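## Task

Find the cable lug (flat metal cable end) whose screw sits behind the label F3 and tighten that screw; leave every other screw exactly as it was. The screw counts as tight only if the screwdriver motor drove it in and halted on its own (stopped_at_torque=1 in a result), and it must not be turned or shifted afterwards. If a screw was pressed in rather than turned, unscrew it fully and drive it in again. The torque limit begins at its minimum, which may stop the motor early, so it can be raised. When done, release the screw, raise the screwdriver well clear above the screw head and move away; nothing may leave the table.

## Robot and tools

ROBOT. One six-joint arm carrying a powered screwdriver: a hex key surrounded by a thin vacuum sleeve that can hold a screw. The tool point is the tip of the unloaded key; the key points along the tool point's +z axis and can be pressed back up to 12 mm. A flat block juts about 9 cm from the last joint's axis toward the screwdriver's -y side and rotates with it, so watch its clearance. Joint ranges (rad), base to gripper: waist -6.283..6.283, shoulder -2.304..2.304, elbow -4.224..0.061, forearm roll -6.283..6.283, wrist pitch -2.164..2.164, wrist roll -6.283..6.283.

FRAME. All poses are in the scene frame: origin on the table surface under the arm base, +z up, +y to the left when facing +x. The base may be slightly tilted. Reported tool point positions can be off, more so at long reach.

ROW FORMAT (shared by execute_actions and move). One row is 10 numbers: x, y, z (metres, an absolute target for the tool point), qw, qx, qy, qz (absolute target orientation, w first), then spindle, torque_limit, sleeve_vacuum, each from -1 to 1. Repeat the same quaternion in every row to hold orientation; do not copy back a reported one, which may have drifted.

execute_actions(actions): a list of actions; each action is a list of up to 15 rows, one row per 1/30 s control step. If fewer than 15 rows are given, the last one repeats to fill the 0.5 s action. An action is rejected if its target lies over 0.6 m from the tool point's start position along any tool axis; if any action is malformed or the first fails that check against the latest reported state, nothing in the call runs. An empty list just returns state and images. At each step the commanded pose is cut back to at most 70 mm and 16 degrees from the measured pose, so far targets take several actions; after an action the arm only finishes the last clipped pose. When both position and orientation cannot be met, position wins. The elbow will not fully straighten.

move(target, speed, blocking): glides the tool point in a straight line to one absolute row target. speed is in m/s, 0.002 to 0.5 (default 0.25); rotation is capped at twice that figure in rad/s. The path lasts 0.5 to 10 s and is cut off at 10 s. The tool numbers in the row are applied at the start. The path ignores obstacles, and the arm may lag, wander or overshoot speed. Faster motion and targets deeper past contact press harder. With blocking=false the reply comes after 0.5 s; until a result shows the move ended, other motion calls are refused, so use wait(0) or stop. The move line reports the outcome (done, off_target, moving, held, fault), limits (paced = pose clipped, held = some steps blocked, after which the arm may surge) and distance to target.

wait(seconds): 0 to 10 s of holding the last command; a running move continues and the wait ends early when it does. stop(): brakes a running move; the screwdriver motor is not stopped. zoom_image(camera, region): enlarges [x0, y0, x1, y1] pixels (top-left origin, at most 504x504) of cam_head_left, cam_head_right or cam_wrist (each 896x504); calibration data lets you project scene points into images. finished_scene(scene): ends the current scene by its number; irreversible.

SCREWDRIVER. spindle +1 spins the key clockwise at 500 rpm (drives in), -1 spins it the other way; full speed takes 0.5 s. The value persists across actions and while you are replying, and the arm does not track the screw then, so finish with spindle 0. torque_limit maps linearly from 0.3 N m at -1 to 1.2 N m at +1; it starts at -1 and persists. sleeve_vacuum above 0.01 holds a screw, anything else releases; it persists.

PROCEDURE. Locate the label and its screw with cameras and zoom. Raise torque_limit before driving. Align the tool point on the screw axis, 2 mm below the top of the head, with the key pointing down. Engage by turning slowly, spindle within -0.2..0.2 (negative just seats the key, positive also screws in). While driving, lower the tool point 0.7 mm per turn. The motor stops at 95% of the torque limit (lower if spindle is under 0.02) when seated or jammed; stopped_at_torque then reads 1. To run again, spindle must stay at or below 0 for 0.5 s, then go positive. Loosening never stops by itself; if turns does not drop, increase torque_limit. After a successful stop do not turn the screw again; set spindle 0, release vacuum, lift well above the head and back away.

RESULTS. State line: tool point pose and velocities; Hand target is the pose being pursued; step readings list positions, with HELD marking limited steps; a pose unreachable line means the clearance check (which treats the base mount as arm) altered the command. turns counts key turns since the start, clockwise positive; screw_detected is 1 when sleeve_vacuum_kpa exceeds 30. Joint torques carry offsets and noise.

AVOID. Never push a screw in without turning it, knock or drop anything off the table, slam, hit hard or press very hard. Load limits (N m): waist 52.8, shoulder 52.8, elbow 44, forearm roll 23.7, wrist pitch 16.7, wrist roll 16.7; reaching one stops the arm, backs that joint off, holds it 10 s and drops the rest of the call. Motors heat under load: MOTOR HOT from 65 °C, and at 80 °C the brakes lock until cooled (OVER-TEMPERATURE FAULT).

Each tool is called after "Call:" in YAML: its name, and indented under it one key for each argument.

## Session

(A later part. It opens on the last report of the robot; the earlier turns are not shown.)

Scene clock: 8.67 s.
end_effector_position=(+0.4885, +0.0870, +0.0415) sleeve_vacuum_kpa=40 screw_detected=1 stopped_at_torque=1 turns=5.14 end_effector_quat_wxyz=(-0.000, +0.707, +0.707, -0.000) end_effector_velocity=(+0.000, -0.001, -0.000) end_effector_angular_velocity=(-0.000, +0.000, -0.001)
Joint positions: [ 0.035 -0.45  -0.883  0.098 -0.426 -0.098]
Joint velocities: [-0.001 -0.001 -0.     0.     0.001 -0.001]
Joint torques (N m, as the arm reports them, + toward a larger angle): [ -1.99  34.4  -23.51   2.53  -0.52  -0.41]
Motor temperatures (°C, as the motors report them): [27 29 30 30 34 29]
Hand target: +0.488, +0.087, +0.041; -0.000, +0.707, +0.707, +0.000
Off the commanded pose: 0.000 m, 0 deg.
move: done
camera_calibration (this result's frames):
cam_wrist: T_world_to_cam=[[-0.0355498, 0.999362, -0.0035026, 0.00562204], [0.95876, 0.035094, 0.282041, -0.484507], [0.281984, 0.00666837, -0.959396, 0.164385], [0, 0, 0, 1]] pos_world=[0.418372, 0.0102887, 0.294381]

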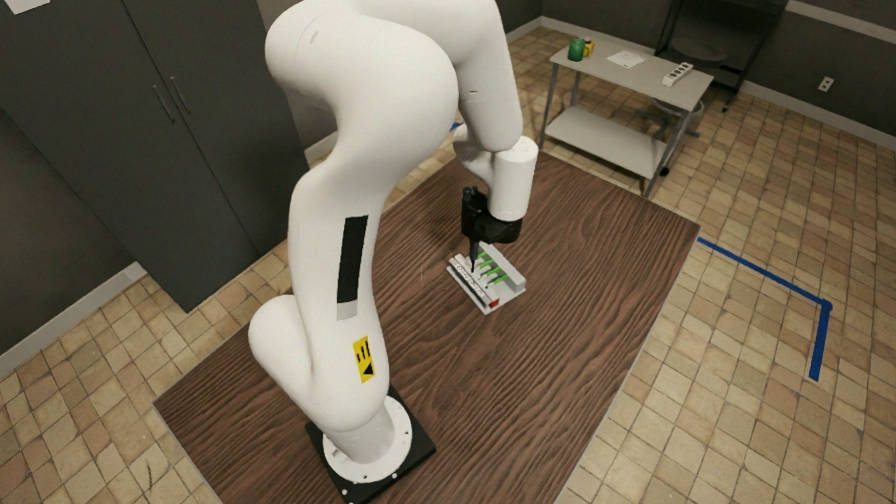

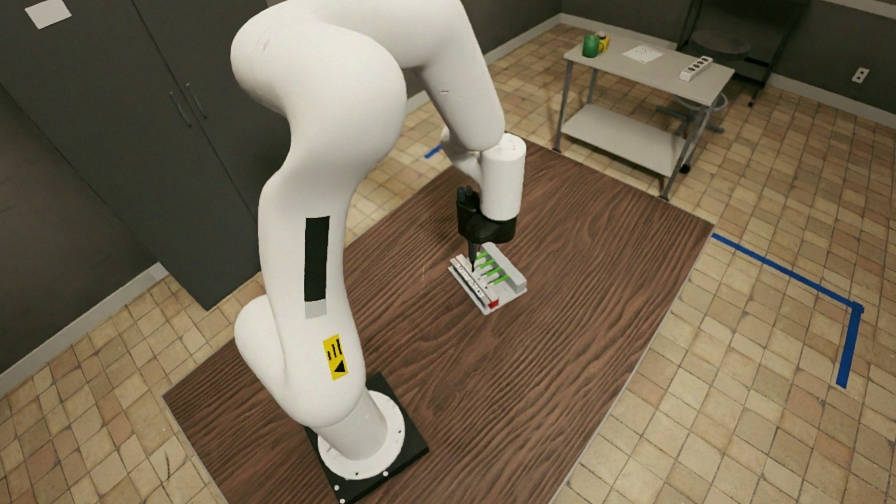

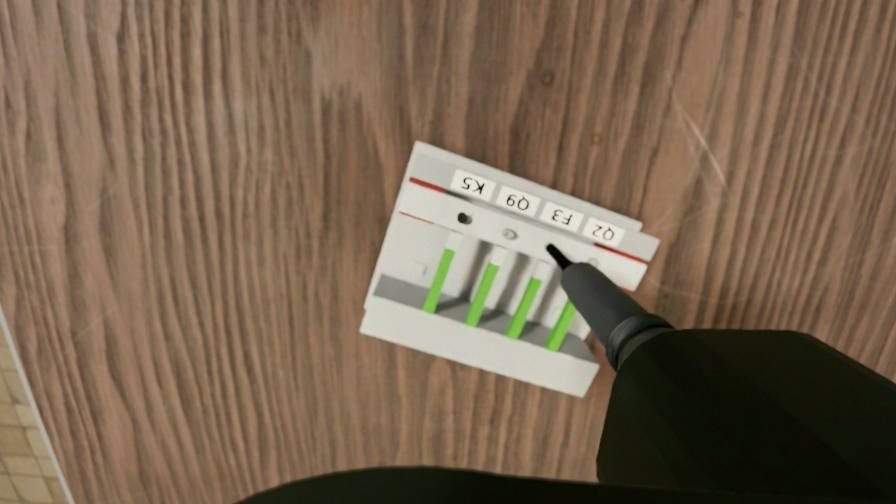

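Call:
move:
  target: [0.4885,0.087,0.07,0,0.7071,0.7071,0,0,1,0]
  speed: 0.08

Call:
zoom_image:
  camera: "cam_wrist"
  region: [440, 180, 600, 280]

Call:
move:
  target: [0.47,0.087,0.22,0,0.7071,0.7071,0,0,1,0]
  speed: 0.4

Call:
zoom_image:
  camera: "cam_head_left"
  region: [455, 250, 495, 295]

Scene clock: 9.63 s.
end_effector_position=(+0.4883, +0.0869, +0.0698) sleeve_vacuum_kpa=0 screw_detected=0 stopped_at_torque=1 turns=5.14 end_effector_quat_wxyz=(-0.000, +0.707, +0.707, -0.000) end_effector_velocity=(+0.000, -0.001, +0.001) end_effector_angular_velocity=(-0.001, -0.000, +0.001)
Joint positions: [ 0.032 -0.396 -0.889  0.086 -0.486 -0.088]
Joint velocities: [-0.001  0.001 -0.001 -0.001 -0.002 -0.   ]
Joint torques (N m, as the arm reports them, + toward a larger angle): [  0.72  37.45 -26.01   1.29  -0.71  -0.13]
Motor temperatures (°C, as the motors report them): [27 29 30 30 34 29]
Hand target: +0.489, +0.087, +0.070; +0.000, +0.707, +0.707, -0.000
Off the commanded pose: 0.000 m, 0 deg.
move: done
camera_calibration (this result's frames):
cam_wrist: T_world_to_cam=[[-0.0355689, 0.999361, -0.00365462, 0.00580031], [0.958827, 0.0351568, 0.281807, -0.492391], [0.281755, 0.00651939, -0.959464, 0.191677], [0, 0, 0, 1]] pos_world=[0.418318, 0.0102647, 0.322687]

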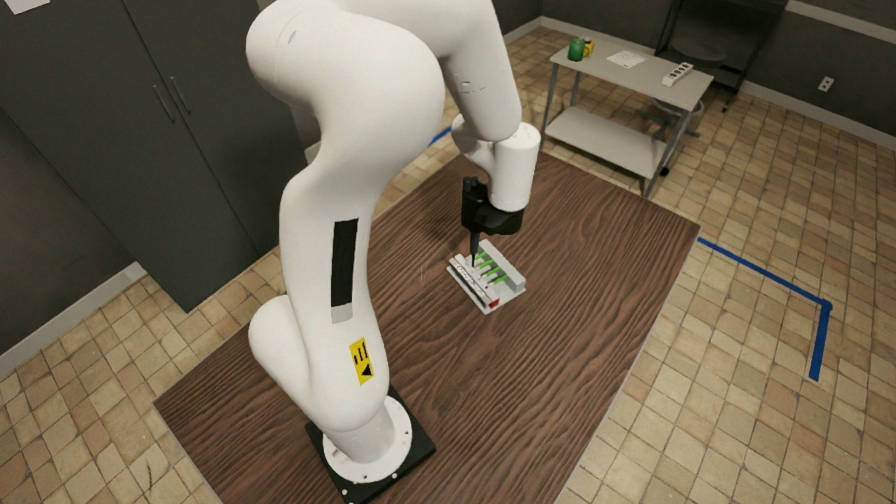

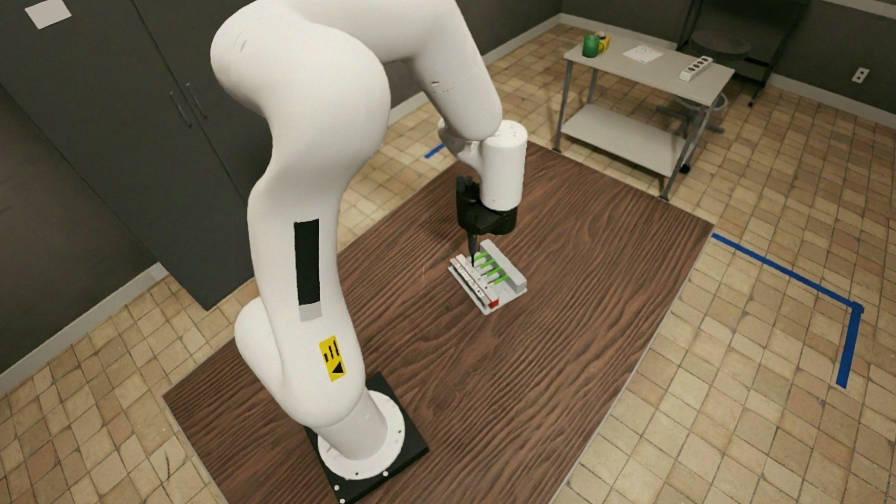

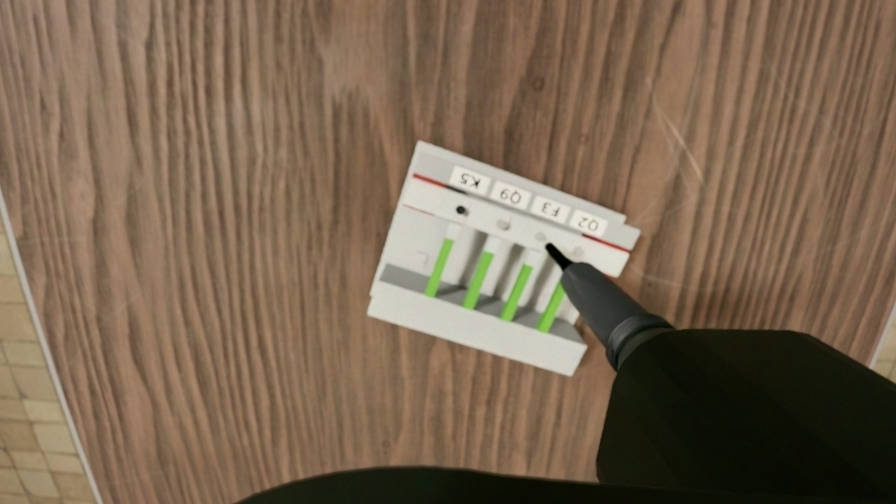

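Region (440, 180, 600, 280) of cam_wrist's 896x504 image, scaled by 3.150, with more detail than that image has; it fills the top 315 rows of this view, and the rest is white.

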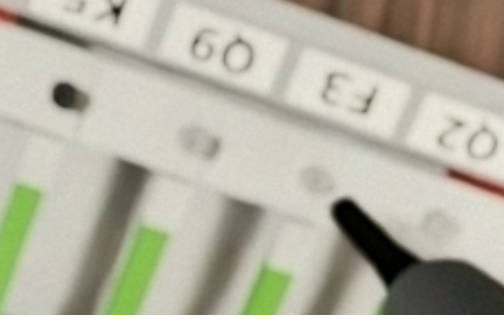

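Scene clock: 10.60 s.
end_effector_position=(+0.4697, +0.0867, +0.2195) sleeve_vacuum_kpa=0 screw_detected=0 stopped_at_torque=1 turns=5.14 end_effector_quat_wxyz=(-0.000, +0.707, +0.707, -0.001) end_effector_velocity=(+0.002, +0.001, +0.004) end_effector_angular_velocity=(+0.001, -0.006, -0.001)
Joint positions: [ 0.019 -0.131 -0.95   0.055 -0.811 -0.063]
Joint velocities: [ 0.     0.005 -0.005  0.001 -0.003  0.001]
Joint torques (N m, as the arm reports them, + toward a larger angle): [ -1.38  28.96 -29.65   1.69  -0.53  -0.45]
Motor temperatures (°C, as the motors report them): [27 29 30 30 34 29]
Hand target: +0.470, +0.087, +0.220; +0.000, +0.707, +0.707, -0.000
Off the commanded pose: 0.001 m, 0 deg.
move: done
camera_calibration (this result's frames):
cam_wrist: T_world_to_cam=[[-0.0350853, 0.999376, -0.0041775, 0.00584331], [0.959019, 0.0348439, 0.281191, -0.516658], [0.281161, 0.00585936, -0.959643, 0.34092], [0, 0, 0, 1]] pos_world=[0.399837, 0.0101651, 0.472466]

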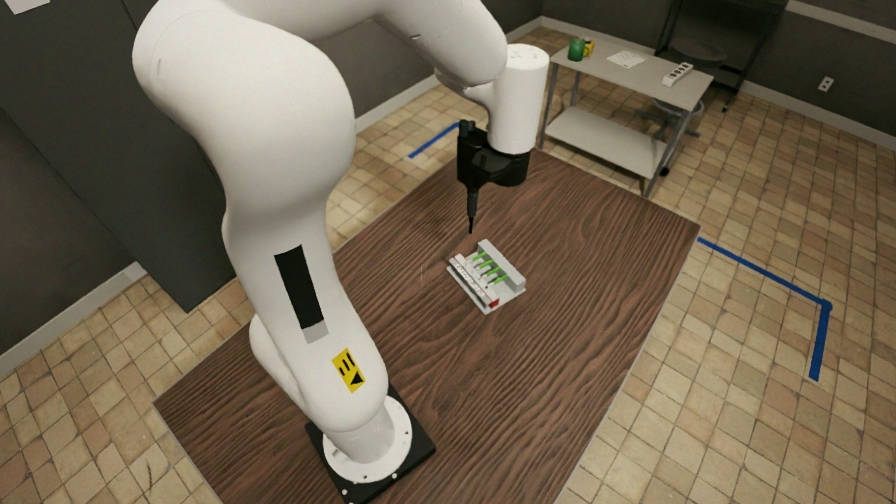

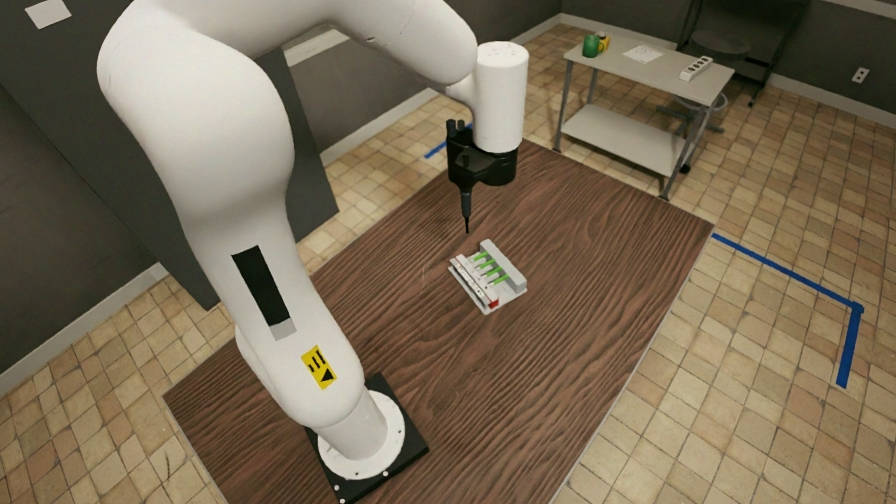

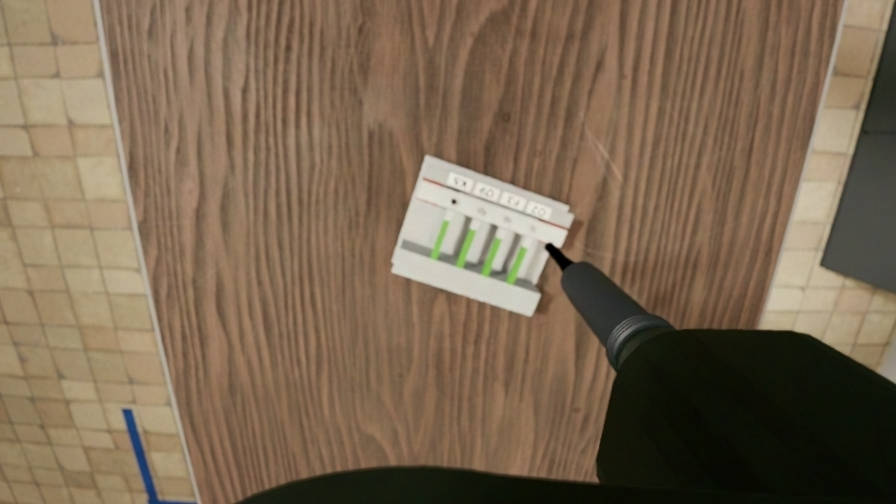

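Region (455, 250, 495, 295) of cam_head_left's 896x504 image, scaled by 11.200, with more detail than that image has.

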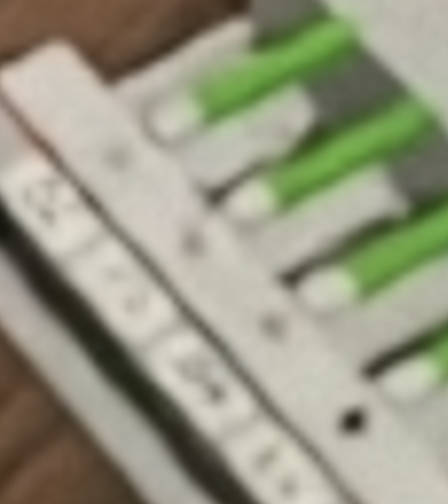

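Call:
finished_scene:
  scene: 1

The scene is finished: the task was done.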